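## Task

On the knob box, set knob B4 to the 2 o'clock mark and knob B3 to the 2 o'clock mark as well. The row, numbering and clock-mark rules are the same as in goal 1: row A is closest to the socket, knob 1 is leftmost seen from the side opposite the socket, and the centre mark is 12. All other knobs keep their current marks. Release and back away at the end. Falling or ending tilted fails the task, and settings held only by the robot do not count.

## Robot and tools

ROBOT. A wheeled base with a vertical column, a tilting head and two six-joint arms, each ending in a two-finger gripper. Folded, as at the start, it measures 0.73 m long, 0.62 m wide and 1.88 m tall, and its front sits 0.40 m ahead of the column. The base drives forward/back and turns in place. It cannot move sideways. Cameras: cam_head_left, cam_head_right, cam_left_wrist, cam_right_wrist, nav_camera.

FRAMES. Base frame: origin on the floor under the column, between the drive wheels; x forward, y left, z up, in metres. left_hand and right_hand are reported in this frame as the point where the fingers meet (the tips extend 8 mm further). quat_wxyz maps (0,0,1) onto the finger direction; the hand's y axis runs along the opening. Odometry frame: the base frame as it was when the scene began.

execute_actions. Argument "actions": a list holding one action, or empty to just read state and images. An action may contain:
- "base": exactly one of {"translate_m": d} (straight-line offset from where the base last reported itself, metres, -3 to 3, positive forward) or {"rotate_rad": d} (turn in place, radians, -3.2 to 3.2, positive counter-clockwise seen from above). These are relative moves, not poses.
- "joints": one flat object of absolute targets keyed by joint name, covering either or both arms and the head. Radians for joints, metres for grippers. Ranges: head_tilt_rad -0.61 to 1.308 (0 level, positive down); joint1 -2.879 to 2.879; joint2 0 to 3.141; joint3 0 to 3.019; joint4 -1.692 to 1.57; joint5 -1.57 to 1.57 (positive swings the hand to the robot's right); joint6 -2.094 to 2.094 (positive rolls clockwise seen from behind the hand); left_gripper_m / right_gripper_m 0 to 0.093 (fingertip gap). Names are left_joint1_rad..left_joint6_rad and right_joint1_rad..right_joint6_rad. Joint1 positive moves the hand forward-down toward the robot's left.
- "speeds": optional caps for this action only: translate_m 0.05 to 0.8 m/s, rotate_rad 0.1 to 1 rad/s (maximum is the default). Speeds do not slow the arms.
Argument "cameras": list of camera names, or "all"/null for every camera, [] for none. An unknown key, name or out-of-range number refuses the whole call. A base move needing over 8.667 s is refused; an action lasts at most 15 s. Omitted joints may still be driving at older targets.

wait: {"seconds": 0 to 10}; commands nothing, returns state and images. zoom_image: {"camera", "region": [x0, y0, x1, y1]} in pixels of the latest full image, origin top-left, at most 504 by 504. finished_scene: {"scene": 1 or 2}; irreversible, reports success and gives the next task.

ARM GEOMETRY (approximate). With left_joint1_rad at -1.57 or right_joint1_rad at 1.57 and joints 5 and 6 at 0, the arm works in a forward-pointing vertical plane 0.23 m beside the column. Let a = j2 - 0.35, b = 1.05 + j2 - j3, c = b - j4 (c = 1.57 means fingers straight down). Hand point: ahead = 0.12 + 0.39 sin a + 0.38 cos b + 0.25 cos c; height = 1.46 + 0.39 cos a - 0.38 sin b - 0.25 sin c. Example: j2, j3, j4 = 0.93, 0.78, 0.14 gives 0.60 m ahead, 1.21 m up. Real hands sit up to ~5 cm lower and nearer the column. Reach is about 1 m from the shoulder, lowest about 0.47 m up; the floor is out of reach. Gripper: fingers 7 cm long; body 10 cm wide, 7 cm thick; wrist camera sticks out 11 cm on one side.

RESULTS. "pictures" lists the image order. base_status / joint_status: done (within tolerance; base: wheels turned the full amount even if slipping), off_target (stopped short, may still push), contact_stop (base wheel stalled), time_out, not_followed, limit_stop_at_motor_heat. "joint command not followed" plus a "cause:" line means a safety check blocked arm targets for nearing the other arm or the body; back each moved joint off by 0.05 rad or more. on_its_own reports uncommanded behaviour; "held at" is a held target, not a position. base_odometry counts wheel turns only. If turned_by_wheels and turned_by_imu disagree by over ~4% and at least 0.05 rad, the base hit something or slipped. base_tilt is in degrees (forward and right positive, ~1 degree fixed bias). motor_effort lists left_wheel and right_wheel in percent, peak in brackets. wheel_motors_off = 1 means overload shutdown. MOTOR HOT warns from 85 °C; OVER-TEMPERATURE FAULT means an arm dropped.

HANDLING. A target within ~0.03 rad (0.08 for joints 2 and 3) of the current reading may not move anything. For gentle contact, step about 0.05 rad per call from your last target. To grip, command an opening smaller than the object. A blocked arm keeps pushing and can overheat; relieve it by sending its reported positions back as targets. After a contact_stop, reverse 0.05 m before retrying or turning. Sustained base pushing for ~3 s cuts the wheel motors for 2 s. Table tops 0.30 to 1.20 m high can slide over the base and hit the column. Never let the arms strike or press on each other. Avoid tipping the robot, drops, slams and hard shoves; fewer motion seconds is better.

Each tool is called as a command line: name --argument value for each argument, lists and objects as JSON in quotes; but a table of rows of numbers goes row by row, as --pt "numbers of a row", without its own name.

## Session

execute_actions --actions '[{"joints":{"head_tilt_rad":0.7}}]' --cameras '["cam_head_left","cam_head_right","nav_camera"]'

Scene clock: 0.67 s.
base_odometry: x=+0.000 y=+0.000 heading=+0.000 (m, m, rad; odometry frame)
turned_by_wheels: +0.000 (rad since the last result)
turned_by_imu: +0.000 (rad since the last result)
base_tilt: forward=+0.3 right=-0.3 (deg)
base_status: not commanded
joint_positions: head_tilt_rad=+0.717 left_joint1_rad=-1.570 left_joint2_rad=+0.878 left_joint3_rad=+0.422 left_joint4_rad=-0.985 left_joint5_rad=+0.033 left_joint6_rad=+0.078 left_gripper_m=+0.094 right_joint1_rad=+1.567 right_joint2_rad=+0.883 right_joint3_rad=+0.360 right_joint4_rad=-0.945 right_joint5_rad=+0.062 right_joint6_rad=-0.085 right_gripper_m=+0.095
joint_status: all done
wheel_motors_off: 0
motor_effort: left_wheel=+0(1) right_wheel=+4(5) (%)
left_hand: x=+0.1496 y=+0.2190 z=+1.2576 quat_wxyz=(+0.442, -0.027, -0.896, +0.032) (m; base frame)
right_hand: x=+0.1221 y=-0.2368 z=+1.2612 quat_wxyz=(+0.455, +0.050, -0.889, +0.009) (m; base frame)
pictures: cam_head_left, cam_head_right, nav_camera
Images, in order (width x height): cam_head_left 504x504, cam_head_right 504x504, nav_camera 504x504.

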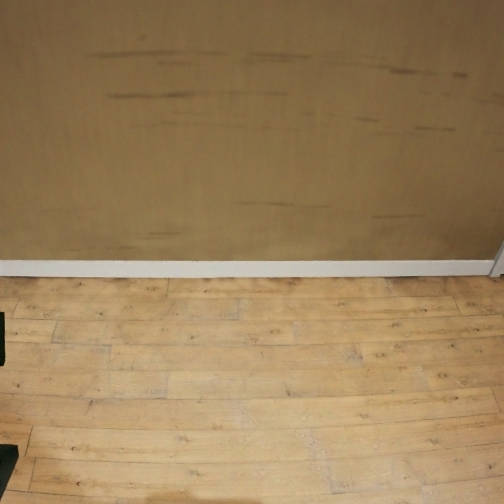

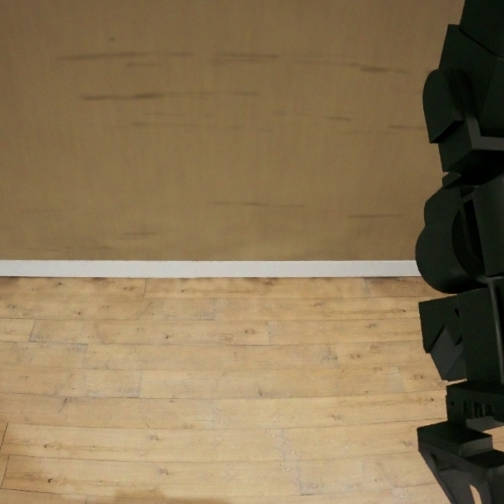

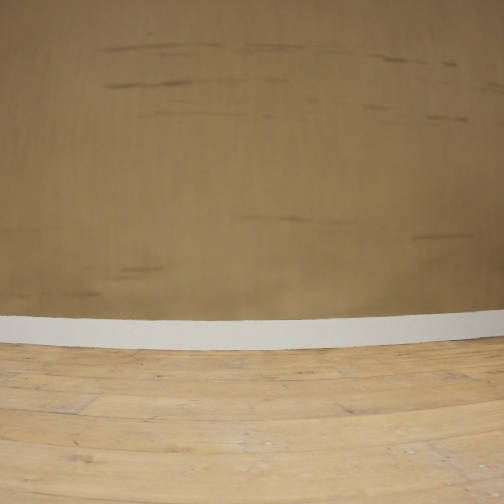

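execute_actions --actions '[]' --cameras '["cam_left_wrist","cam_right_wrist"]'

Scene clock: 2.33 s.
base_odometry: x=+0.000 y=+0.000 heading=+0.000 (m, m, rad; odometry frame)
turned_by_wheels: +0.000 (rad since the last result)
turned_by_imu: +0.000 (rad since the last result)
base_tilt: forward=+0.5 right=-0.3 (deg)
base_status: not commanded
joint_positions: head_tilt_rad=+0.717 left_joint1_rad=-1.570 left_joint2_rad=+0.878 left_joint3_rad=+0.422 left_joint4_rad=-0.985 left_joint5_rad=+0.033 left_joint6_rad=+0.078 left_gripper_m=+0.094 right_joint1_rad=+1.567 right_joint2_rad=+0.883 right_joint3_rad=+0.360 right_joint4_rad=-0.945 right_joint5_rad=+0.062 right_joint6_rad=-0.085 right_gripper_m=+0.095
joint_status: all done
wheel_motors_off: 0
motor_effort: left_wheel=+0(1) right_wheel=+5(5) (%)
left_hand: x=+0.1496 y=+0.2190 z=+1.2576 quat_wxyz=(+0.442, -0.027, -0.896, +0.032) (m; base frame)
right_hand: x=+0.1221 y=-0.2368 z=+1.2612 quat_wxyz=(+0.455, +0.050, -0.889, +0.009) (m; base frame)
pictures: cam_left_wrist, cam_right_wrist
Images, in order (width x height): cam_left_wrist 504x504, cam_right_wrist 504x504.

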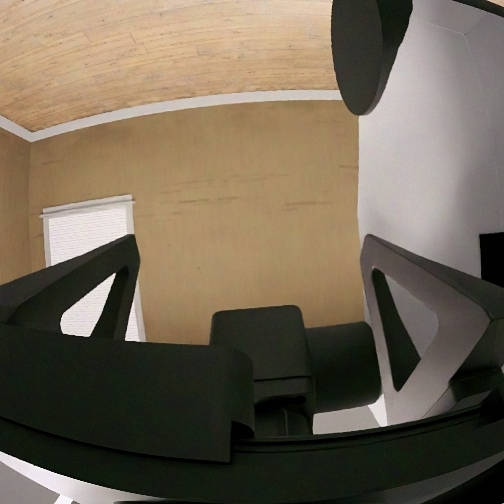

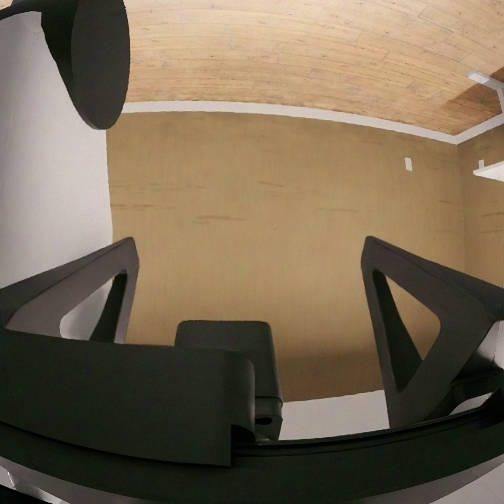

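execute_actions --actions '[{"base":{"rotate_rad":-1.7}}]' --cameras '["cam_head_left","cam_head_right"]'

Scene clock: 9.33 s.
base_odometry: x=+0.000 y=+0.000 heading=-1.699 (m, m, rad; odometry frame)
turned_by_wheels: -1.699 (rad since the last result)
turned_by_imu: -1.690 (rad since the last result)
base_tilt: forward=+0.4 right=-0.2 (deg)
base_status: done
joint_positions: head_tilt_rad=+0.717 left_joint1_rad=-1.570 left_joint2_rad=+0.878 left_joint3_rad=+0.422 left_joint4_rad=-0.985 left_joint5_rad=+0.033 left_joint6_rad=+0.078 left_gripper_m=+0.094 right_joint1_rad=+1.567 right_joint2_rad=+0.883 right_joint3_rad=+0.360 right_joint4_rad=-0.945 right_joint5_rad=+0.062 right_joint6_rad=-0.085 right_gripper_m=+0.095
joint_status: not commanded
wheel_motors_off: 0
motor_effort: left_wheel=+5(37) right_wheel=-5(44) (%)
left_hand: x=+0.1496 y=+0.2190 z=+1.2576 quat_wxyz=(+0.442, -0.027, -0.896, +0.032) (m; base frame)
right_hand: x=+0.1221 y=-0.2368 z=+1.2612 quat_wxyz=(+0.455, +0.050, -0.889, +0.009) (m; base frame)
pictures: cam_head_left, cam_head_right
Images, in order (width x height): cam_head_left 504x504, cam_head_right 504x504.

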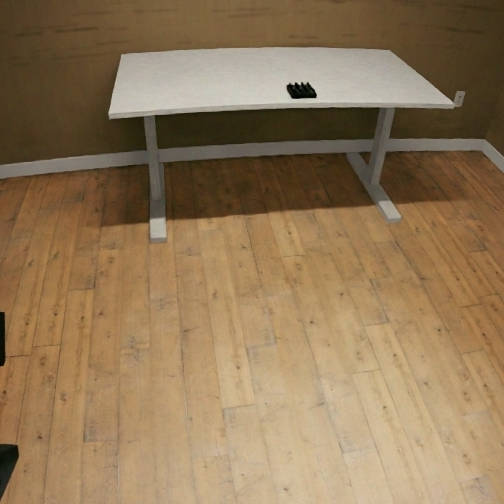

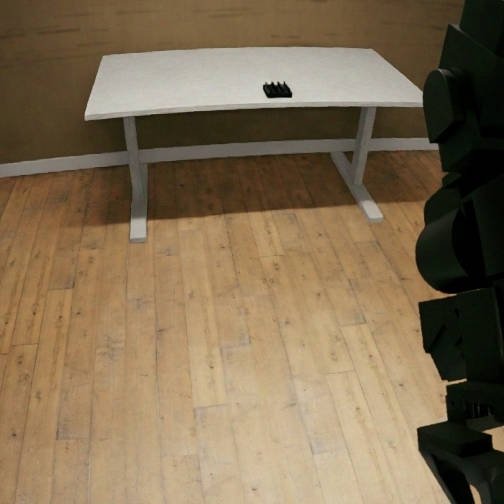

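execute_actions --actions '[{"base":{"rotate_rad":0.04}}]' --cameras '[]'

execute_actions --actions '[{"base":{"translate_m":1.3},"joints":{"right_joint2_rad":1.43,"right_joint3_rad":1.18,"right_joint4_rad":-0.25,"right_joint5_rad":0,"right_joint6_rad":0,"right_gripper_m":0.024,"head_tilt_rad":0.9}}]' --cameras '["cam_head_right","cam_right_wrist"]'

Scene clock: 14.00 s.
base_odometry: x=+0.000 y=+0.000 heading=-1.660 (m, m, rad; odometry frame)
turned_by_wheels: +0.039 (rad since the last result)
turned_by_imu: +0.040 (rad since the last result)
base_tilt: forward=+0.5 right=-0.3 (deg)
base_status: done
joint_positions: head_tilt_rad=+0.717 left_joint1_rad=-1.570 left_joint2_rad=+0.878 left_joint3_rad=+0.422 left_joint4_rad=-0.985 left_joint5_rad=+0.033 left_joint6_rad=+0.078 left_gripper_m=+0.094 right_joint1_rad=+1.567 right_joint2_rad=+0.883 right_joint3_rad=+0.360 right_joint4_rad=-0.945 right_joint5_rad=+0.062 right_joint6_rad=-0.085 right_gripper_m=+0.095
joint_status: not commanded
wheel_motors_off: 0
motor_effort: left_wheel=-3(16) right_wheel=+4(18) (%)
left_hand: x=+0.1496 y=+0.2190 z=+1.2576 quat_wxyz=(+0.442, -0.027, -0.896, +0.032) (m; base frame)
right_hand: x=+0.1221 y=-0.2368 z=+1.2612 quat_wxyz=(+0.455, +0.050, -0.889, +0.009) (m; base frame)
pictures: none
No camera images: the call's "cameras" was empty. Leave "cameras" out to get every camera's image.

Scene clock: 17.67 s.
base_odometry: x=-0.116 y=-1.295 heading=-1.661 (m, m, rad; odometry frame)
turned_by_wheels: -0.001 (rad since the last result)
turned_by_imu: +0.000 (rad since the last result)
base_tilt: forward=+0.5 right=-0.3 (deg)
base_status: done
joint_positions: head_tilt_rad=+0.902 left_joint1_rad=-1.570 left_joint2_rad=+0.878 left_joint3_rad=+0.422 left_joint4_rad=-0.985 left_joint5_rad=+0.033 left_joint6_rad=+0.078 left_gripper_m=+0.094 right_joint1_rad=+1.567 right_joint2_rad=+1.419 right_joint3_rad=+1.174 right_joint4_rad=-0.252 right_joint5_rad=+0.004 right_joint6_rad=-0.012 right_gripper_m=+0.024
joint_status: all done
wheel_motors_off: 0
motor_effort: left_wheel=-1(40) right_wheel=+1(60) (%)
left_hand: x=+0.1500 y=+0.2190 z=+1.2574 quat_wxyz=(+0.441, -0.027, -0.896, +0.032) (m; base frame)
right_hand: x=+0.5738 y=-0.2284 z=+1.0272 quat_wxyz=(-0.014, +0.005, -1.000, +0.004) (m; base frame)
pictures: cam_head_right, cam_right_wrist
Images, in order (width x height): cam_head_right 504x504, cam_right_wrist 504x504.

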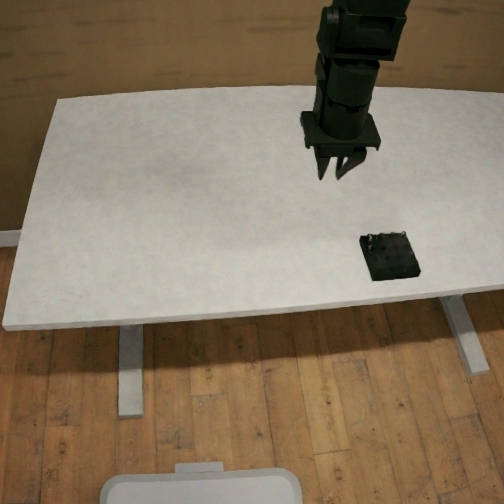

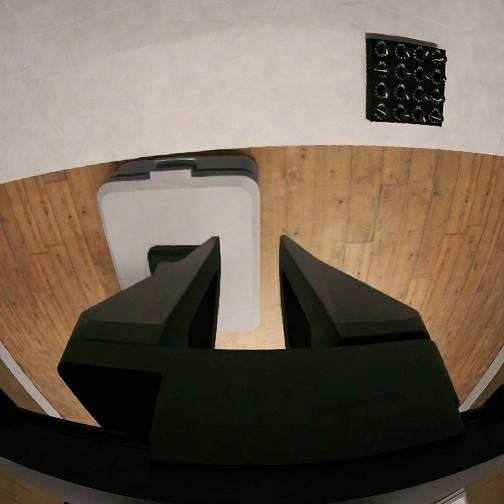

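execute_actions --actions '[{"base":{"rotate_rad":-0.29},"joints":{"right_joint2_rad":1.92,"right_joint3_rad":1.58,"right_joint4_rad":-0.17,"right_joint6_rad":-0.35}}]' --cameras '[]'

execute_actions --actions '[{"base":{"translate_m":0.1}}]' --cameras '["cam_right_wrist"]'

Scene clock: 24.10 s.
base_odometry: x=-0.116 y=-1.295 heading=-1.949 (m, m, rad; odometry frame)
turned_by_wheels: -0.289 (rad since the last result)
turned_by_imu: -0.286 (rad since the last result)
base_tilt: forward=+0.4 right=-0.3 (deg)
base_status: done
joint_positions: head_tilt_rad=+0.902 left_joint1_rad=-1.570 left_joint2_rad=+0.878 left_joint3_rad=+0.422 left_joint4_rad=-0.985 left_joint5_rad=+0.033 left_joint6_rad=+0.078 left_gripper_m=+0.094 right_joint1_rad=+1.563 right_joint2_rad=+1.941 right_joint3_rad=+1.568 right_joint4_rad=-0.172 right_joint5_rad=+0.003 right_joint6_rad=-0.336 right_gripper_m=+0.024
joint_status: all done
wheel_motors_off: 0
motor_effort: left_wheel=+3(34) right_wheel=-4(53) (%)
left_hand: x=+0.1500 y=+0.2190 z=+1.2574 quat_wxyz=(+0.441, -0.027, -0.896, +0.032) (m; base frame)
right_hand: x=+0.5604 y=-0.2323 z=+0.8236 quat_wxyz=(+0.012, +0.165, -0.986, +0.003) (m; base frame)
pictures: none
No camera images: the call's "cameras" was empty. Leave "cameras" out to get every camera's image.

Scene clock: 25.50 s.
base_odometry: x=-0.153 y=-1.388 heading=-1.950 (m, m, rad; odometry frame)
turned_by_wheels: -0.001 (rad since the last result)
turned_by_imu: -0.001 (rad since the last result)
base_tilt: forward=+0.5 right=-0.4 (deg)
base_status: done
joint_positions: head_tilt_rad=+0.902 left_joint1_rad=-1.570 left_joint2_rad=+0.878 left_joint3_rad=+0.424 left_joint4_rad=-0.985 left_joint5_rad=+0.033 left_joint6_rad=+0.078 left_gripper_m=+0.094 right_joint1_rad=+1.563 right_joint2_rad=+1.937 right_joint3_rad=+1.577 right_joint4_rad=-0.172 right_joint5_rad=+0.003 right_joint6_rad=-0.337 right_gripper_m=+0.024
joint_status: not commanded
wheel_motors_off: 0
motor_effort: left_wheel=-1(54) right_wheel=+1(49) (%)
left_hand: x=+0.1506 y=+0.2190 z=+1.2572 quat_wxyz=(+0.441, -0.027, -0.897, +0.032) (m; base frame)
right_hand: x=+0.5685 y=-0.2320 z=+0.8258 quat_wxyz=(+0.005, +0.166, -0.986, +0.004) (m; base frame)
pictures: cam_right_wrist
Images, in order (width x height): cam_right_wrist 504x504.

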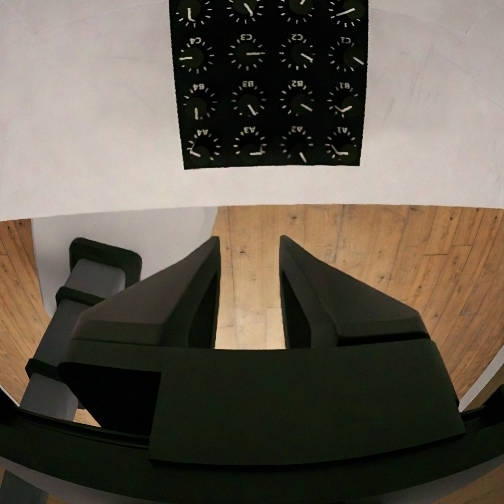

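execute_actions --actions '[{"base":{"rotate_rad":0.027}}]' --cameras '[]'

execute_actions --actions '[{"base":{"translate_m":0.037},"joints":{"right_joint2_rad":2.01,"right_joint3_rad":1.65}}]' --cameras '["cam_right_wrist"]'

Scene clock: 31.17 s.
base_odometry: x=-0.153 y=-1.388 heading=-1.924 (m, m, rad; odometry frame)
turned_by_wheels: +0.026 (rad since the last result)
turned_by_imu: +0.026 (rad since the last result)
base_tilt: forward=+0.4 right=-0.3 (deg)
base_status: done
joint_positions: head_tilt_rad=+0.902 left_joint1_rad=-1.570 left_joint2_rad=+0.878 left_joint3_rad=+0.423 left_joint4_rad=-0.985 left_joint5_rad=+0.033 left_joint6_rad=+0.078 left_gripper_m=+0.094 right_joint1_rad=+1.567 right_joint2_rad=+1.937 right_joint3_rad=+1.577 right_joint4_rad=-0.172 right_joint5_rad=+0.003 right_joint6_rad=-0.337 right_gripper_m=+0.024
joint_status: not commanded
wheel_motors_off: 0
motor_effort: left_wheel=-1(28) right_wheel=+1(34) (%)
left_hand: x=+0.1504 y=+0.2190 z=+1.2573 quat_wxyz=(+0.441, -0.027, -0.896, +0.032) (m; base frame)
right_hand: x=+0.5685 y=-0.2290 z=+0.8258 quat_wxyz=(+0.005, +0.167, -0.986, +0.002) (m; base frame)
pictures: none
No camera images: the call's "cameras" was empty. Leave "cameras" out to get every camera's image.

Scene clock: 32.30 s.
base_odometry: x=-0.166 y=-1.423 heading=-1.923 (m, m, rad; odometry frame)
turned_by_wheels: +0.001 (rad since the last result)
turned_by_imu: +0.001 (rad since the last result)
base_tilt: forward=+0.5 right=-0.2 (deg)
base_status: done
joint_positions: head_tilt_rad=+0.902 left_joint1_rad=-1.570 left_joint2_rad=+0.878 left_joint3_rad=+0.422 left_joint4_rad=-0.985 left_joint5_rad=+0.033 left_joint6_rad=+0.078 left_gripper_m=+0.094 right_joint1_rad=+1.567 right_joint2_rad=+1.985 right_joint3_rad=+1.647 right_joint4_rad=-0.172 right_joint5_rad=+0.003 right_joint6_rad=-0.337 right_gripper_m=+0.024
joint_status: all done
wheel_motors_off: 0
motor_effort: left_wheel=+1(46) right_wheel=-1(44) (%)
left_hand: x=+0.1500 y=+0.2190 z=+1.2574 quat_wxyz=(+0.441, -0.027, -0.896, +0.032) (m; base frame)
right_hand: x=+0.5817 y=-0.2291 z=+0.8089 quat_wxyz=(-0.006, +0.167, -0.986, +0.004) (m; base frame)
pictures: cam_right_wrist
Images, in order (width x height): cam_right_wrist 504x504.

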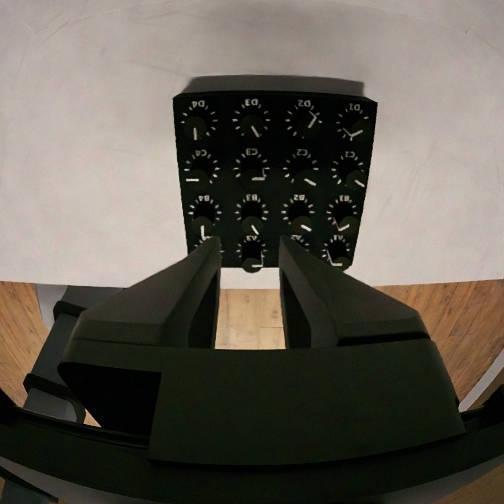

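execute_actions --actions '[{"joints":{"right_joint2_rad":2.07,"right_joint3_rad":1.70}}]' --cameras '["cam_right_wrist"]'

Scene clock: 37.20 s.
base_odometry: x=-0.166 y=-1.423 heading=-1.923 (m, m, rad; odometry frame)
turned_by_wheels: +0.000 (rad since the last result)
turned_by_imu: +0.000 (rad since the last result)
base_tilt: forward=+0.4 right=-0.3 (deg)
base_status: not commanded
joint_positions: head_tilt_rad=+0.902 left_joint1_rad=-1.570 left_joint2_rad=+0.878 left_joint3_rad=+0.422 left_joint4_rad=-0.985 left_joint5_rad=+0.033 left_joint6_rad=+0.078 left_gripper_m=+0.094 right_joint1_rad=+1.567 right_joint2_rad=+2.054 right_joint3_rad=+1.697 right_joint4_rad=-0.172 right_joint5_rad=+0.003 right_joint6_rad=-0.337 right_gripper_m=+0.024
joint_status: all done
wheel_motors_off: 0
motor_effort: left_wheel=+2(2) right_wheel=-2(2) (%)
left_hand: x=+0.1500 y=+0.2190 z=+1.2574 quat_wxyz=(+0.441, -0.027, -0.896, +0.032) (m; base frame)
right_hand: x=+0.5669 y=-0.2291 z=+0.7812 quat_wxyz=(+0.003, +0.167, -0.986, +0.003) (m; base frame)
pictures: cam_right_wrist
Images, in order (width x height): cam_right_wrist 504x504.

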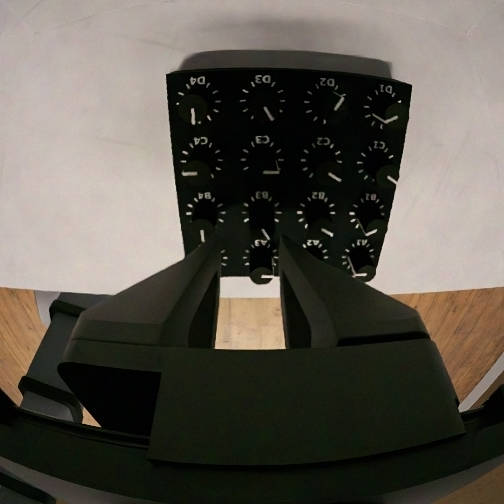

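Forward about 9 mm, then down about 1 cm.

execute_actions --actions '[{"base":{"translate_m":0.009}}]' --cameras '[]'

execute_actions --actions '[{"joints":{"right_joint2_rad":2.105,"right_joint3_rad":1.73}}]' --cameras '["cam_right_wrist"]'

Scene clock: 42.10 s.
base_odometry: x=-0.169 y=-1.431 heading=-1.922 (m, m, rad; odometry frame)
turned_by_wheels: +0.001 (rad since the last result)
turned_by_imu: +0.001 (rad since the last result)
base_tilt: forward=+0.5 right=-0.2 (deg)
base_status: done
joint_positions: head_tilt_rad=+0.902 left_joint1_rad=-1.570 left_joint2_rad=+0.878 left_joint3_rad=+0.423 left_joint4_rad=-0.985 left_joint5_rad=+0.033 left_joint6_rad=+0.078 left_gripper_m=+0.094 right_joint1_rad=+1.567 right_joint2_rad=+2.054 right_joint3_rad=+1.700 right_joint4_rad=-0.172 right_joint5_rad=+0.003 right_joint6_rad=-0.337 right_gripper_m=+0.024
joint_status: not commanded
wheel_motors_off: 0
motor_effort: left_wheel=+2(38) right_wheel=-2(40) (%)
left_hand: x=+0.1502 y=+0.2190 z=+1.2574 quat_wxyz=(+0.441, -0.027, -0.896, +0.032) (m; base frame)
right_hand: x=+0.5685 y=-0.2291 z=+0.7811 quat_wxyz=(+0.002, +0.167, -0.986, +0.003) (m; base frame)
pictures: none
No camera images: the call's "cameras" was empty. Leave "cameras" out to get every camera's image.

Scene clock: 42.77 s.
base_odometry: x=-0.169 y=-1.431 heading=-1.922 (m, m, rad; odometry frame)
turned_by_wheels: +0.000 (rad since the last result)
turned_by_imu: +0.000 (rad since the last result)
base_tilt: forward=+0.5 right=-0.2 (deg)
base_status: not commanded
joint_positions: head_tilt_rad=+0.902 left_joint1_rad=-1.570 left_joint2_rad=+0.878 left_joint3_rad=+0.423 left_joint4_rad=-0.985 left_joint5_rad=+0.033 left_joint6_rad=+0.078 left_gripper_m=+0.094 right_joint1_rad=+1.567 right_joint2_rad=+2.080 right_joint3_rad=+1.720 right_joint4_rad=-0.172 right_joint5_rad=+0.003 right_joint6_rad=-0.337 right_gripper_m=+0.024
joint_status: all done
wheel_motors_off: 0
motor_effort: left_wheel=+2(3) right_wheel=-2(2) (%)
left_hand: x=+0.1502 y=+0.2190 z=+1.2574 quat_wxyz=(+0.441, -0.027, -0.896, +0.032) (m; base frame)
right_hand: x=+0.5630 y=-0.2291 z=+0.7708 quat_wxyz=(+0.005, +0.167, -0.986, +0.002) (m; base frame)
pictures: cam_right_wrist
Images, in order (width x height): cam_right_wrist 504x504.

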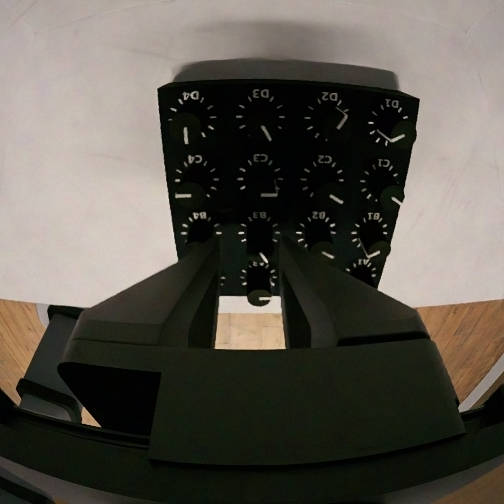

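execute_actions --actions '[{"joints":{"right_gripper_m":0.004}}]' --cameras '[]'

execute_actions --actions '[{"joints":{"right_joint6_rad":1.25}}]' --cameras '[]'

execute_actions --actions '[{"joints":{"right_gripper_m":0.02}}]' --cameras '[]'

execute_actions --actions '[{"joints":{"right_joint2_rad":2.01,"right_joint3_rad":1.66}}]' --cameras '[]'

execute_actions --actions '[{"joints":{"right_joint6_rad":-0.3,"right_gripper_m":0.024},"base":{"rotate_rad":0.047}}]' --cameras '[]'

execute_actions --actions '[{"base":{"translate_m":-0.02}}]' --cameras '["cam_right_wrist"]'

Scene clock: 48.60 s.
base_odometry: x=-0.169 y=-1.431 heading=-1.922 (m, m, rad; odometry frame)
turned_by_wheels: +0.000 (rad since the last result)
turned_by_imu: +0.000 (rad since the last result)
base_tilt: forward=+0.5 right=-0.2 (deg)
base_status: not commanded
joint_positions: head_tilt_rad=+0.902 left_joint1_rad=-1.570 left_joint2_rad=+0.878 left_joint3_rad=+0.423 left_joint4_rad=-0.985 left_joint5_rad=+0.033 left_joint6_rad=+0.078 left_gripper_m=+0.094 right_joint1_rad=+1.567 right_joint2_rad=+2.080 right_joint3_rad=+1.720 right_joint4_rad=-0.172 right_joint5_rad=+0.003 right_joint6_rad=-0.337 right_gripper_m=+0.004
joint_status: all done
wheel_motors_off: 0
motor_effort: left_wheel=+2(3) right_wheel=-2(2) (%)
left_hand: x=+0.1502 y=+0.2190 z=+1.2574 quat_wxyz=(+0.441, -0.027, -0.896, +0.032) (m; base frame)
right_hand: x=+0.5630 y=-0.2291 z=+0.7708 quat_wxyz=(+0.005, +0.167, -0.986, +0.002) (m; base frame)
pictures: none
No camera images: the call's "cameras" was empty. Leave "cameras" out to get every camera's image.

Scene clock: 50.33 s.
base_odometry: x=-0.169 y=-1.431 heading=-1.922 (m, m, rad; odometry frame)
turned_by_wheels: +0.000 (rad since the last result)
turned_by_imu: +0.000 (rad since the last result)
base_tilt: forward=+0.4 right=-0.3 (deg)
base_status: not commanded
joint_positions: head_tilt_rad=+0.902 left_joint1_rad=-1.570 left_joint2_rad=+0.878 left_joint3_rad=+0.423 left_joint4_rad=-0.985 left_joint5_rad=+0.033 left_joint6_rad=+0.078 left_gripper_m=+0.094 right_joint1_rad=+1.567 right_joint2_rad=+2.080 right_joint3_rad=+1.720 right_joint4_rad=-0.172 right_joint5_rad=+0.003 right_joint6_rad=+1.237 right_gripper_m=+0.004
joint_status: all done
wheel_motors_off: 0
motor_effort: left_wheel=+3(2) right_wheel=-2(2) (%)
left_hand: x=+0.1502 y=+0.2190 z=+1.2574 quat_wxyz=(+0.441, -0.027, -0.896, +0.032) (m; base frame)
right_hand: x=+0.5630 y=-0.2291 z=+0.7708 quat_wxyz=(+0.002, -0.581, -0.814, +0.005) (m; base frame)
pictures: none
No camera images: the call's "cameras" was empty. Leave "cameras" out to get every camera's image.

Scene clock: 50.80 s.
base_odometry: x=-0.169 y=-1.431 heading=-1.922 (m, m, rad; odometry frame)
turned_by_wheels: +0.000 (rad since the last result)
turned_by_imu: +0.000 (rad since the last result)
base_tilt: forward=+0.4 right=-0.2 (deg)
base_status: not commanded
joint_positions: head_tilt_rad=+0.902 left_joint1_rad=-1.570 left_joint2_rad=+0.878 left_joint3_rad=+0.423 left_joint4_rad=-0.985 left_joint5_rad=+0.033 left_joint6_rad=+0.078 left_gripper_m=+0.094 right_joint1_rad=+1.567 right_joint2_rad=+2.080 right_joint3_rad=+1.720 right_joint4_rad=-0.172 right_joint5_rad=+0.003 right_joint6_rad=+1.237 right_gripper_m=+0.020
joint_status: all done
wheel_motors_off: 0
motor_effort: left_wheel=+2(2) right_wheel=-2(2) (%)
left_hand: x=+0.1502 y=+0.2190 z=+1.2574 quat_wxyz=(+0.441, -0.027, -0.896, +0.032) (m; base frame)
right_hand: x=+0.5630 y=-0.2291 z=+0.7708 quat_wxyz=(+0.002, -0.581, -0.814, +0.005) (m; base frame)
pictures: none
No camera images: the call's "cameras" was empty. Leave "cameras" out to get every camera's image.

Scene clock: 51.67 s.
base_odometry: x=-0.169 y=-1.431 heading=-1.922 (m, m, rad; odometry frame)
turned_by_wheels: +0.000 (rad since the last result)
turned_by_imu: +0.000 (rad since the last result)
base_tilt: forward=+0.4 right=-0.3 (deg)
base_status: not commanded
joint_positions: head_tilt_rad=+0.902 left_joint1_rad=-1.570 left_joint2_rad=+0.878 left_joint3_rad=+0.423 left_joint4_rad=-0.985 left_joint5_rad=+0.033 left_joint6_rad=+0.078 left_gripper_m=+0.094 right_joint1_rad=+1.567 right_joint2_rad=+2.033 right_joint3_rad=+1.655 right_joint4_rad=-0.172 right_joint5_rad=+0.003 right_joint6_rad=+1.237 right_gripper_m=+0.020
joint_status: all done
wheel_motors_off: 0
motor_effort: left_wheel=+3(3) right_wheel=-2(2) (%)
left_hand: x=+0.1502 y=+0.2190 z=+1.2574 quat_wxyz=(+0.441, -0.027, -0.896, +0.032) (m; base frame)
right_hand: x=+0.5547 y=-0.2291 z=+0.7879 quat_wxyz=(+0.009, -0.581, -0.814, +0.010) (m; base frame)
pictures: none
No camera images: the call's "cameras" was empty. Leave "cameras" out to get every camera's image.

Scene clock: 53.40 s.
base_odometry: x=-0.169 y=-1.431 heading=-1.877 (m, m, rad; odometry frame)
turned_by_wheels: +0.045 (rad since the last result)
turned_by_imu: +0.045 (rad since the last result)
base_tilt: forward=+0.4 right=-0.3 (deg)
base_status: done
joint_positions: head_tilt_rad=+0.902 left_joint1_rad=-1.570 left_joint2_rad=+0.878 left_joint3_rad=+0.423 left_joint4_rad=-0.985 left_joint5_rad=+0.033 left_joint6_rad=+0.078 left_gripper_m=+0.094 right_joint1_rad=+1.568 right_joint2_rad=+2.033 right_joint3_rad=+1.655 right_joint4_rad=-0.172 right_joint5_rad=+0.003 right_joint6_rad=-0.287 right_gripper_m=+0.024
joint_status: all done
wheel_motors_off: 0
motor_effort: left_wheel=-1(42) right_wheel=+2(42) (%)
left_hand: x=+0.1502 y=+0.2190 z=+1.2574 quat_wxyz=(+0.441, -0.027, -0.896, +0.032) (m; base frame)
right_hand: x=+0.5547 y=-0.2285 z=+0.7879 quat_wxyz=(+0.014, +0.142, -0.990, +0.001) (m; base frame)
pictures: none
No camera images: the call's "cameras" was empty. Leave "cameras" out to get every camera's image.

Scene clock: 54.47 s.
base_odometry: x=-0.163 y=-1.412 heading=-1.878 (m, m, rad; odometry frame)
turned_by_wheels: -0.001 (rad since the last result)
turned_by_imu: -0.001 (rad since the last result)
base_tilt: forward=+0.5 right=-0.2 (deg)
base_status: done
joint_positions: head_tilt_rad=+0.902 left_joint1_rad=-1.570 left_joint2_rad=+0.878 left_joint3_rad=+0.421 left_joint4_rad=-0.985 left_joint5_rad=+0.033 left_joint6_rad=+0.078 left_gripper_m=+0.094 right_joint1_rad=+1.568 right_joint2_rad=+2.030 right_joint3_rad=+1.655 right_joint4_rad=-0.172 right_joint5_rad=+0.003 right_joint6_rad=-0.287 right_gripper_m=+0.024
joint_status: not commanded
wheel_motors_off: 0
motor_effort: left_wheel=-1(64) right_wheel=+1(46) (%)
left_hand: x=+0.1492 y=+0.2190 z=+1.2577 quat_wxyz=(+0.442, -0.027, -0.896, +0.032) (m; base frame)
right_hand: x=+0.5565 y=-0.2285 z=+0.7890 quat_wxyz=(+0.012, +0.142, -0.990, +0.001) (m; base frame)
pictures: cam_right_wrist
Images, in order (width x height): cam_right_wrist 504x504.

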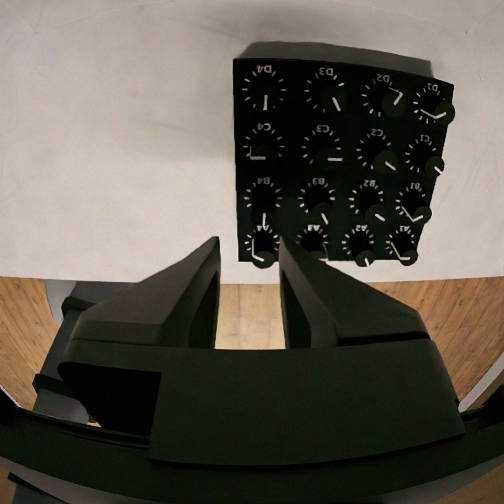

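Missed because the hand was too high. Doing B4 at about 0.76.

execute_actions --actions '[{"base":{"rotate_rad":-0.009},"joints":{"right_joint2_rad":2.12,"right_joint3_rad":1.75}}]' --cameras '["cam_right_wrist"]'

Scene clock: 57.67 s.
base_odometry: x=-0.163 y=-1.412 heading=-1.887 (m, m, rad; odometry frame)
turned_by_wheels: -0.008 (rad since the last result)
turned_by_imu: -0.008 (rad since the last result)
base_tilt: forward=+0.4 right=-0.2 (deg)
base_status: done
joint_positions: head_tilt_rad=+0.902 left_joint1_rad=-1.570 left_joint2_rad=+0.878 left_joint3_rad=+0.421 left_joint4_rad=-0.985 left_joint5_rad=+0.033 left_joint6_rad=+0.078 left_gripper_m=+0.094 right_joint1_rad=+1.565 right_joint2_rad=+2.098 right_joint3_rad=+1.752 right_joint4_rad=-0.171 right_joint5_rad=+0.003 right_joint6_rad=-0.287 right_gripper_m=+0.024
joint_status: all done
wheel_motors_off: 0
motor_effort: left_wheel=+1(32) right_wheel=+1(18) (%)
left_hand: x=+0.1492 y=+0.2190 z=+1.2577 quat_wxyz=(+0.442, -0.027, -0.896, +0.032) (m; base frame)
right_hand: x=+0.5709 y=-0.2308 z=+0.7649 quat_wxyz=(-0.002, +0.142, -0.990, +0.004) (m; base frame)
pictures: cam_right_wrist
Images, in order (width x height): cam_right_wrist 504x504.

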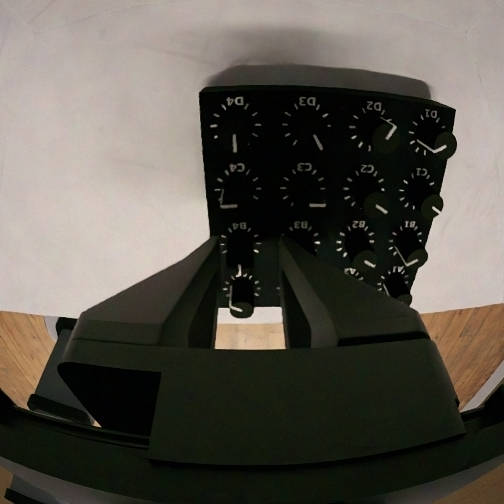

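execute_actions --actions '[{"joints":{"right_joint2_rad":2.14}}]' --cameras '["cam_right_wrist"]'

execute_actions --actions '[{"joints":{"right_gripper_m":0.004}}]' --cameras '[]'

execute_actions --actions '[{"joints":{"right_joint6_rad":0.775}}]' --cameras '[]'

execute_actions --actions '[{"joints":{"right_gripper_m":0.02}}]' --cameras '[]'

execute_actions --actions '[{"joints":{"right_joint2_rad":2.04,"right_joint3_rad":1.70}}]' --cameras '[]'

execute_actions --actions '[{"joints":{"right_joint6_rad":-0.35,"right_gripper_m":0.024},"base":{"rotate_rad":-0.047}}]' --cameras '[]'

execute_actions --actions '[{"base":{"translate_m":0.02}}]' --cameras '["cam_right_wrist"]'

Scene clock: 66.97 s.
base_odometry: x=-0.163 y=-1.412 heading=-1.887 (m, m, rad; odometry frame)
turned_by_wheels: +0.000 (rad since the last result)
turned_by_imu: +0.000 (rad since the last result)
base_tilt: forward=+0.4 right=-0.2 (deg)
base_status: not commanded
joint_positions: head_tilt_rad=+0.902 left_joint1_rad=-1.570 left_joint2_rad=+0.878 left_joint3_rad=+0.421 left_joint4_rad=-0.985 left_joint5_rad=+0.033 left_joint6_rad=+0.078 left_gripper_m=+0.094 right_joint1_rad=+1.565 right_joint2_rad=+2.115 right_joint3_rad=+1.752 right_joint4_rad=-0.171 right_joint5_rad=+0.003 right_joint6_rad=-0.287 right_gripper_m=+0.024
joint_status: all done
wheel_motors_off: 0
motor_effort: left_wheel=+2(2) right_wheel=+1(1) (%)
left_hand: x=+0.1492 y=+0.2190 z=+1.2577 quat_wxyz=(+0.442, -0.027, -0.896, +0.032) (m; base frame)
right_hand: x=+0.5595 y=-0.2308 z=+0.7577 quat_wxyz=(+0.006, +0.142, -0.990, +0.003) (m; base frame)
pictures: cam_right_wrist
Images, in order (width x height): cam_right_wrist 504x504.

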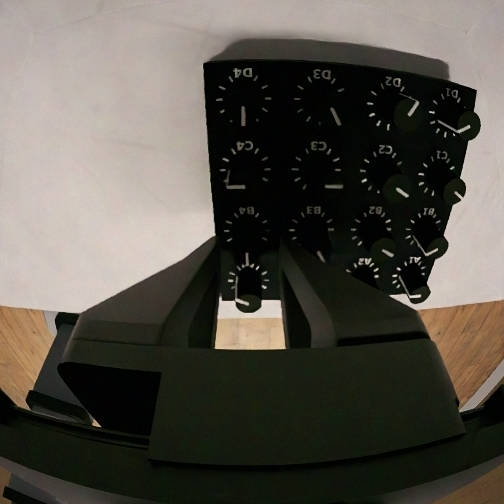

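Scene clock: 67.47 s.
base_odometry: x=-0.163 y=-1.412 heading=-1.887 (m, m, rad; odometry frame)
turned_by_wheels: +0.000 (rad since the last result)
turned_by_imu: +0.000 (rad since the last result)
base_tilt: forward=+0.4 right=-0.3 (deg)
base_status: not commanded
joint_positions: head_tilt_rad=+0.902 left_joint1_rad=-1.570 left_joint2_rad=+0.878 left_joint3_rad=+0.421 left_joint4_rad=-0.985 left_joint5_rad=+0.033 left_joint6_rad=+0.078 left_gripper_m=+0.094 right_joint1_rad=+1.565 right_joint2_rad=+2.115 right_joint3_rad=+1.752 right_joint4_rad=-0.171 right_joint5_rad=+0.001 right_joint6_rad=-0.287 right_gripper_m=+0.009
joint_status: right_gripper_m off_target (ended at +0.009, target +0.004)
wheel_motors_off: 0
motor_effort: left_wheel=+2(2) right_wheel=+1(1) (%)
left_hand: x=+0.1492 y=+0.2190 z=+1.2577 quat_wxyz=(+0.442, -0.027, -0.896, +0.032) (m; base frame)
right_hand: x=+0.5595 y=-0.2305 z=+0.7577 quat_wxyz=(+0.006, +0.142, -0.990, +0.002) (m; base frame)
pictures: none
No camera images: the call's "cameras" was empty. Leave "cameras" out to get every camera's image.

Scene clock: 68.93 s.
base_odometry: x=-0.163 y=-1.412 heading=-1.887 (m, m, rad; odometry frame)
turned_by_wheels: +0.000 (rad since the last result)
turned_by_imu: +0.000 (rad since the last result)
base_tilt: forward=+0.5 right=-0.3 (deg)
base_status: not commanded
joint_positions: head_tilt_rad=+0.902 left_joint1_rad=-1.570 left_joint2_rad=+0.878 left_joint3_rad=+0.421 left_joint4_rad=-0.985 left_joint5_rad=+0.033 left_joint6_rad=+0.078 left_gripper_m=+0.094 right_joint1_rad=+1.567 right_joint2_rad=+2.115 right_joint3_rad=+1.752 right_joint4_rad=-0.171 right_joint5_rad=-0.002 right_joint6_rad=+0.760 right_gripper_m=+0.009
joint_status: all done
wheel_motors_off: 0
motor_effort: left_wheel=+2(2) right_wheel=+1(1) (%)
left_hand: x=+0.1492 y=+0.2190 z=+1.2577 quat_wxyz=(+0.442, -0.027, -0.896, +0.032) (m; base frame)
right_hand: x=+0.5595 y=-0.2284 z=+0.7577 quat_wxyz=(+0.005, -0.372, -0.928, +0.003) (m; base frame)
pictures: none
No camera images: the call's "cameras" was empty. Leave "cameras" out to get every camera's image.

Scene clock: 69.40 s.
base_odometry: x=-0.163 y=-1.412 heading=-1.887 (m, m, rad; odometry frame)
turned_by_wheels: +0.000 (rad since the last result)
turned_by_imu: +0.000 (rad since the last result)
base_tilt: forward=+0.4 right=-0.2 (deg)
base_status: not commanded
joint_positions: head_tilt_rad=+0.902 left_joint1_rad=-1.570 left_joint2_rad=+0.878 left_joint3_rad=+0.421 left_joint4_rad=-0.985 left_joint5_rad=+0.033 left_joint6_rad=+0.078 left_gripper_m=+0.094 right_joint1_rad=+1.567 right_joint2_rad=+2.115 right_joint3_rad=+1.752 right_joint4_rad=-0.171 right_joint5_rad=-0.002 right_joint6_rad=+0.761 right_gripper_m=+0.020
joint_status: all done
wheel_motors_off: 0
motor_effort: left_wheel=+2(2) right_wheel=+0(1) (%)
left_hand: x=+0.1492 y=+0.2190 z=+1.2577 quat_wxyz=(+0.442, -0.027, -0.896, +0.032) (m; base frame)
right_hand: x=+0.5595 y=-0.2284 z=+0.7577 quat_wxyz=(+0.005, -0.372, -0.928, +0.003) (m; base frame)
pictures: none
No camera images: the call's "cameras" was empty. Leave "cameras" out to get every camera's image.

Scene clock: 70.27 s.
base_odometry: x=-0.163 y=-1.412 heading=-1.887 (m, m, rad; odometry frame)
turned_by_wheels: +0.000 (rad since the last result)
turned_by_imu: +0.000 (rad since the last result)
base_tilt: forward=+0.4 right=-0.3 (deg)
base_status: not commanded
joint_positions: head_tilt_rad=+0.902 left_joint1_rad=-1.570 left_joint2_rad=+0.878 left_joint3_rad=+0.421 left_joint4_rad=-0.985 left_joint5_rad=+0.033 left_joint6_rad=+0.078 left_gripper_m=+0.094 right_joint1_rad=+1.567 right_joint2_rad=+2.057 right_joint3_rad=+1.697 right_joint4_rad=-0.170 right_joint5_rad=-0.002 right_joint6_rad=+0.761 right_gripper_m=+0.020
joint_status: all done
wheel_motors_off: 0
motor_effort: left_wheel=+2(2) right_wheel=+1(1) (%)
left_hand: x=+0.1492 y=+0.2190 z=+1.2577 quat_wxyz=(+0.442, -0.027, -0.896, +0.032) (m; base frame)
right_hand: x=+0.5655 y=-0.2283 z=+0.7797 quat_wxyz=(+0.003, -0.372, -0.928, +0.002) (m; base frame)
pictures: none
No camera images: the call's "cameras" was empty. Leave "cameras" out to get every camera's image.

Scene clock: 71.77 s.
base_odometry: x=-0.163 y=-1.412 heading=-1.932 (m, m, rad; odometry frame)
turned_by_wheels: -0.045 (rad since the last result)
turned_by_imu: -0.046 (rad since the last result)
base_tilt: forward=+0.4 right=-0.3 (deg)
base_status: done
joint_positions: head_tilt_rad=+0.902 left_joint1_rad=-1.570 left_joint2_rad=+0.878 left_joint3_rad=+0.421 left_joint4_rad=-0.985 left_joint5_rad=+0.033 left_joint6_rad=+0.078 left_gripper_m=+0.094 right_joint1_rad=+1.565 right_joint2_rad=+2.057 right_joint3_rad=+1.697 right_joint4_rad=-0.170 right_joint5_rad=-0.002 right_joint6_rad=-0.337 right_gripper_m=+0.024
joint_status: all done
wheel_motors_off: 0
motor_effort: left_wheel=+1(38) right_wheel=-1(26) (%)
left_hand: x=+0.1492 y=+0.2190 z=+1.2577 quat_wxyz=(+0.442, -0.027, -0.896, +0.032) (m; base frame)
right_hand: x=+0.5655 y=-0.2299 z=+0.7797 quat_wxyz=(+0.003, +0.166, -0.986, +0.001) (m; base frame)
pictures: none
No camera images: the call's "cameras" was empty. Leave "cameras" out to get every camera's image.

Scene clock: 72.83 s.
base_odometry: x=-0.170 y=-1.431 heading=-1.930 (m, m, rad; odometry frame)
turned_by_wheels: +0.002 (rad since the last result)
turned_by_imu: +0.002 (rad since the last result)
base_tilt: forward=+0.5 right=-0.2 (deg)
base_status: done
joint_positions: head_tilt_rad=+0.902 left_joint1_rad=-1.570 left_joint2_rad=+0.878 left_joint3_rad=+0.421 left_joint4_rad=-0.985 left_joint5_rad=+0.033 left_joint6_rad=+0.078 left_gripper_m=+0.094 right_joint1_rad=+1.565 right_joint2_rad=+2.056 right_joint3_rad=+1.698 right_joint4_rad=-0.170 right_joint5_rad=-0.002 right_joint6_rad=-0.337 right_gripper_m=+0.024
joint_status: not commanded
wheel_motors_off: 0
motor_effort: left_wheel=+1(59) right_wheel=-1(56) (%)
left_hand: x=+0.1494 y=+0.2190 z=+1.2576 quat_wxyz=(+0.442, -0.027, -0.896, +0.032) (m; base frame)
right_hand: x=+0.5665 y=-0.2299 z=+0.7803 quat_wxyz=(+0.003, +0.166, -0.986, +0.001) (m; base frame)
pictures: cam_right_wrist
Images, in order (width x height): cam_right_wrist 504x504.

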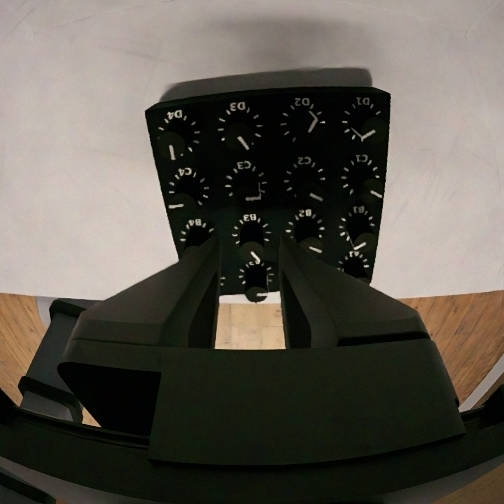

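execute_actions --actions '[{"joints":{"right_joint2_rad":2.135,"right_joint3_rad":1.75}}]' --cameras '["cam_right_wrist"]'

execute_actions --actions '[{"joints":{"right_gripper_m":0.004}}]' --cameras '[]'

execute_actions --actions '[{"joints":{"right_joint6_rad":1.25}}]' --cameras '[]'

execute_actions --actions '[{"joints":{"right_gripper_m":0.02}}]' --cameras '[]'

execute_actions --actions '[{"joints":{"right_joint2_rad":2.04,"right_joint3_rad":1.70}}]' --cameras '[]'

execute_actions --actions '[{"joints":{"right_joint6_rad":-0.35,"right_joint2_rad":1.92,"right_joint3_rad":1.58},"base":{"translate_m":-0.05}}]' --cameras '["cam_right_wrist"]'

zoom_image --camera "cam_right_wrist" --region '[150,0,410,260]'

Scene clock: 80.83 s.
base_odometry: x=-0.170 y=-1.431 heading=-1.930 (m, m, rad; odometry frame)
turned_by_wheels: +0.000 (rad since the last result)
turned_by_imu: +0.000 (rad since the last result)
base_tilt: forward=+0.5 right=-0.2 (deg)
base_status: not commanded
joint_positions: head_tilt_rad=+0.902 left_joint1_rad=-1.570 left_joint2_rad=+0.878 left_joint3_rad=+0.421 left_joint4_rad=-0.985 left_joint5_rad=+0.033 left_joint6_rad=+0.078 left_gripper_m=+0.094 right_joint1_rad=+1.565 right_joint2_rad=+2.117 right_joint3_rad=+1.750 right_joint4_rad=-0.170 right_joint5_rad=-0.002 right_joint6_rad=-0.337 right_gripper_m=+0.024
joint_status: all done
wheel_motors_off: 0
motor_effort: left_wheel=+2(1) right_wheel=-2(2) (%)
left_hand: x=+0.1494 y=+0.2190 z=+1.2576 quat_wxyz=(+0.442, -0.027, -0.896, +0.032) (m; base frame)
right_hand: x=+0.5574 y=-0.2300 z=+0.7568 quat_wxyz=(+0.007, +0.166, -0.986, +0.000) (m; base frame)
pictures: cam_right_wrist
Images, in order (width x height): cam_right_wrist 504x504.

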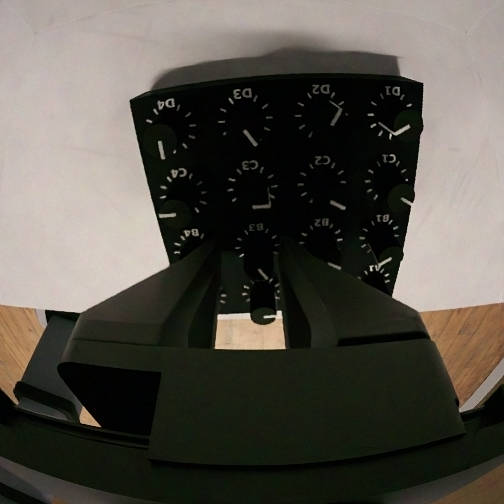

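Scene clock: 81.33 s.
base_odometry: x=-0.170 y=-1.431 heading=-1.930 (m, m, rad; odometry frame)
turned_by_wheels: +0.000 (rad since the last result)
turned_by_imu: +0.000 (rad since the last result)
base_tilt: forward=+0.4 right=-0.4 (deg)
base_status: not commanded
joint_positions: head_tilt_rad=+0.902 left_joint1_rad=-1.570 left_joint2_rad=+0.878 left_joint3_rad=+0.421 left_joint4_rad=-0.985 left_joint5_rad=+0.033 left_joint6_rad=+0.078 left_gripper_m=+0.094 right_joint1_rad=+1.565 right_joint2_rad=+2.117 right_joint3_rad=+1.750 right_joint4_rad=-0.170 right_joint5_rad=+0.001 right_joint6_rad=-0.337 right_gripper_m=+0.009
joint_status: right_gripper_m off_target (ended at +0.009, target +0.004)
wheel_motors_off: 0
motor_effort: left_wheel=+1(1) right_wheel=-2(2) (%)
left_hand: x=+0.1494 y=+0.2190 z=+1.2576 quat_wxyz=(+0.442, -0.027, -0.896, +0.032) (m; base frame)
right_hand: x=+0.5574 y=-0.2308 z=+0.7568 quat_wxyz=(+0.007, +0.166, -0.986, +0.002) (m; base frame)
pictures: none
No camera images: the call's "cameras" was empty. Leave "cameras" out to get every camera's image.

Scene clock: 83.07 s.
base_odometry: x=-0.170 y=-1.431 heading=-1.930 (m, m, rad; odometry frame)
turned_by_wheels: +0.000 (rad since the last result)
turned_by_imu: +0.000 (rad since the last result)
base_tilt: forward=+0.4 right=-0.2 (deg)
base_status: not commanded
joint_positions: head_tilt_rad=+0.902 left_joint1_rad=-1.570 left_joint2_rad=+0.878 left_joint3_rad=+0.421 left_joint4_rad=-0.985 left_joint5_rad=+0.033 left_joint6_rad=+0.078 left_gripper_m=+0.094 right_joint1_rad=+1.564 right_joint2_rad=+2.117 right_joint3_rad=+1.749 right_joint4_rad=-0.173 right_joint5_rad=+0.003 right_joint6_rad=+1.235 right_gripper_m=+0.009
joint_status: all done
wheel_motors_off: 0
motor_effort: left_wheel=+1(1) right_wheel=-2(3) (%)
left_hand: x=+0.1494 y=+0.2190 z=+1.2576 quat_wxyz=(+0.442, -0.027, -0.896, +0.032) (m; base frame)
right_hand: x=+0.5562 y=-0.2321 z=+0.7568 quat_wxyz=(+0.004, -0.580, -0.814, +0.009) (m; base frame)
pictures: none
No camera images: the call's "cameras" was empty. Leave "cameras" out to get every camera's image.

Scene clock: 83.53 s.
base_odometry: x=-0.170 y=-1.431 heading=-1.930 (m, m, rad; odometry frame)
turned_by_wheels: +0.000 (rad since the last result)
turned_by_imu: +0.000 (rad since the last result)
base_tilt: forward=+0.4 right=-0.3 (deg)
base_status: not commanded
joint_positions: head_tilt_rad=+0.902 left_joint1_rad=-1.570 left_joint2_rad=+0.878 left_joint3_rad=+0.421 left_joint4_rad=-0.985 left_joint5_rad=+0.033 left_joint6_rad=+0.078 left_gripper_m=+0.094 right_joint1_rad=+1.564 right_joint2_rad=+2.117 right_joint3_rad=+1.749 right_joint4_rad=-0.173 right_joint5_rad=+0.003 right_joint6_rad=+1.236 right_gripper_m=+0.020
joint_status: all done
wheel_motors_off: 0
motor_effort: left_wheel=+1(1) right_wheel=-3(3) (%)
left_hand: x=+0.1494 y=+0.2190 z=+1.2576 quat_wxyz=(+0.442, -0.027, -0.896, +0.032) (m; base frame)
right_hand: x=+0.5562 y=-0.2321 z=+0.7568 quat_wxyz=(+0.004, -0.581, -0.814, +0.009) (m; base frame)
pictures: none
No camera images: the call's "cameras" was empty. Leave "cameras" out to get every camera's image.

Scene clock: 84.40 s.
base_odometry: x=-0.170 y=-1.431 heading=-1.930 (m, m, rad; odometry frame)
turned_by_wheels: +0.000 (rad since the last result)
turned_by_imu: +0.000 (rad since the last result)
base_tilt: forward=+0.5 right=-0.3 (deg)
base_status: not commanded
joint_positions: head_tilt_rad=+0.902 left_joint1_rad=-1.570 left_joint2_rad=+0.878 left_joint3_rad=+0.421 left_joint4_rad=-0.985 left_joint5_rad=+0.033 left_joint6_rad=+0.078 left_gripper_m=+0.094 right_joint1_rad=+1.564 right_joint2_rad=+2.057 right_joint3_rad=+1.697 right_joint4_rad=-0.171 right_joint5_rad=+0.003 right_joint6_rad=+1.237 right_gripper_m=+0.020
joint_status: all done
wheel_motors_off: 0
motor_effort: left_wheel=+1(2) right_wheel=-3(3) (%)
left_hand: x=+0.1494 y=+0.2190 z=+1.2576 quat_wxyz=(+0.442, -0.027, -0.896, +0.032) (m; base frame)
right_hand: x=+0.5657 y=-0.2320 z=+0.7799 quat_wxyz=(+0.000, -0.581, -0.814, +0.006) (m; base frame)
pictures: none
No camera images: the call's "cameras" was empty. Leave "cameras" out to get every camera's image.

Scene clock: 86.13 s.
base_odometry: x=-0.152 y=-1.384 heading=-1.931 (m, m, rad; odometry frame)
turned_by_wheels: +0.000 (rad since the last result)
turned_by_imu: +0.000 (rad since the last result)
base_tilt: forward=+0.4 right=-0.3 (deg)
base_status: done
joint_positions: head_tilt_rad=+0.903 left_joint1_rad=-1.570 left_joint2_rad=+0.878 left_joint3_rad=+0.419 left_joint4_rad=-0.985 left_joint5_rad=+0.033 left_joint6_rad=+0.078 left_gripper_m=+0.094 right_joint1_rad=+1.564 right_joint2_rad=+1.932 right_joint3_rad=+1.577 right_joint4_rad=-0.171 right_joint5_rad=+0.003 right_joint6_rad=-0.337 right_gripper_m=+0.020
joint_status: all done
wheel_motors_off: 0
motor_effort: left_wheel=-2(44) right_wheel=-2(39) (%)
left_hand: x=+0.1482 y=+0.2190 z=+1.2580 quat_wxyz=(+0.443, -0.027, -0.896, +0.032) (m; base frame)
right_hand: x=+0.5725 y=-0.2318 z=+0.8282 quat_wxyz=(+0.002, +0.166, -0.986, +0.005) (m; base frame)
pictures: cam_right_wrist
Images, in order (width x height): cam_right_wrist 504x504.

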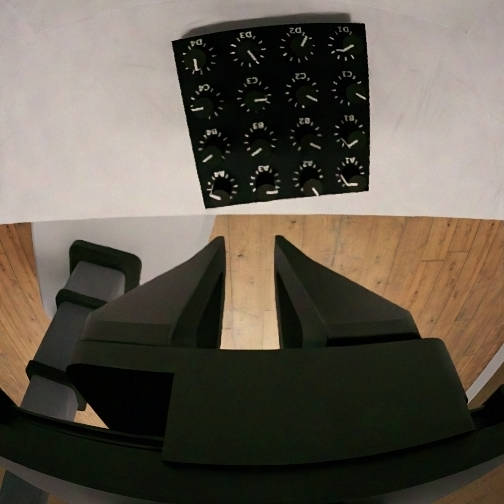

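Region (150, 0, 410, 260) of cam_right_wrist's 504x504 image, scaled by 1.938, with more detail than that image has.

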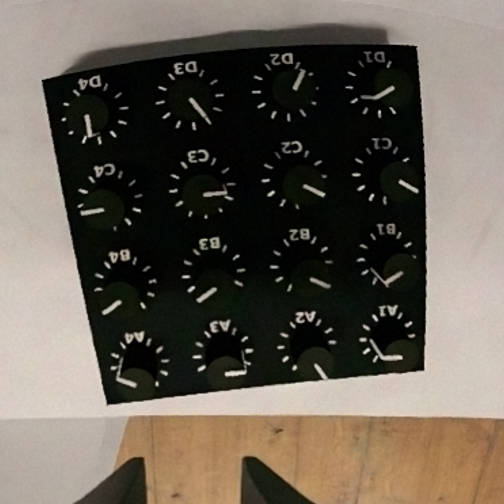

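finished_scene --scene 2

The scene is finished: the task was done.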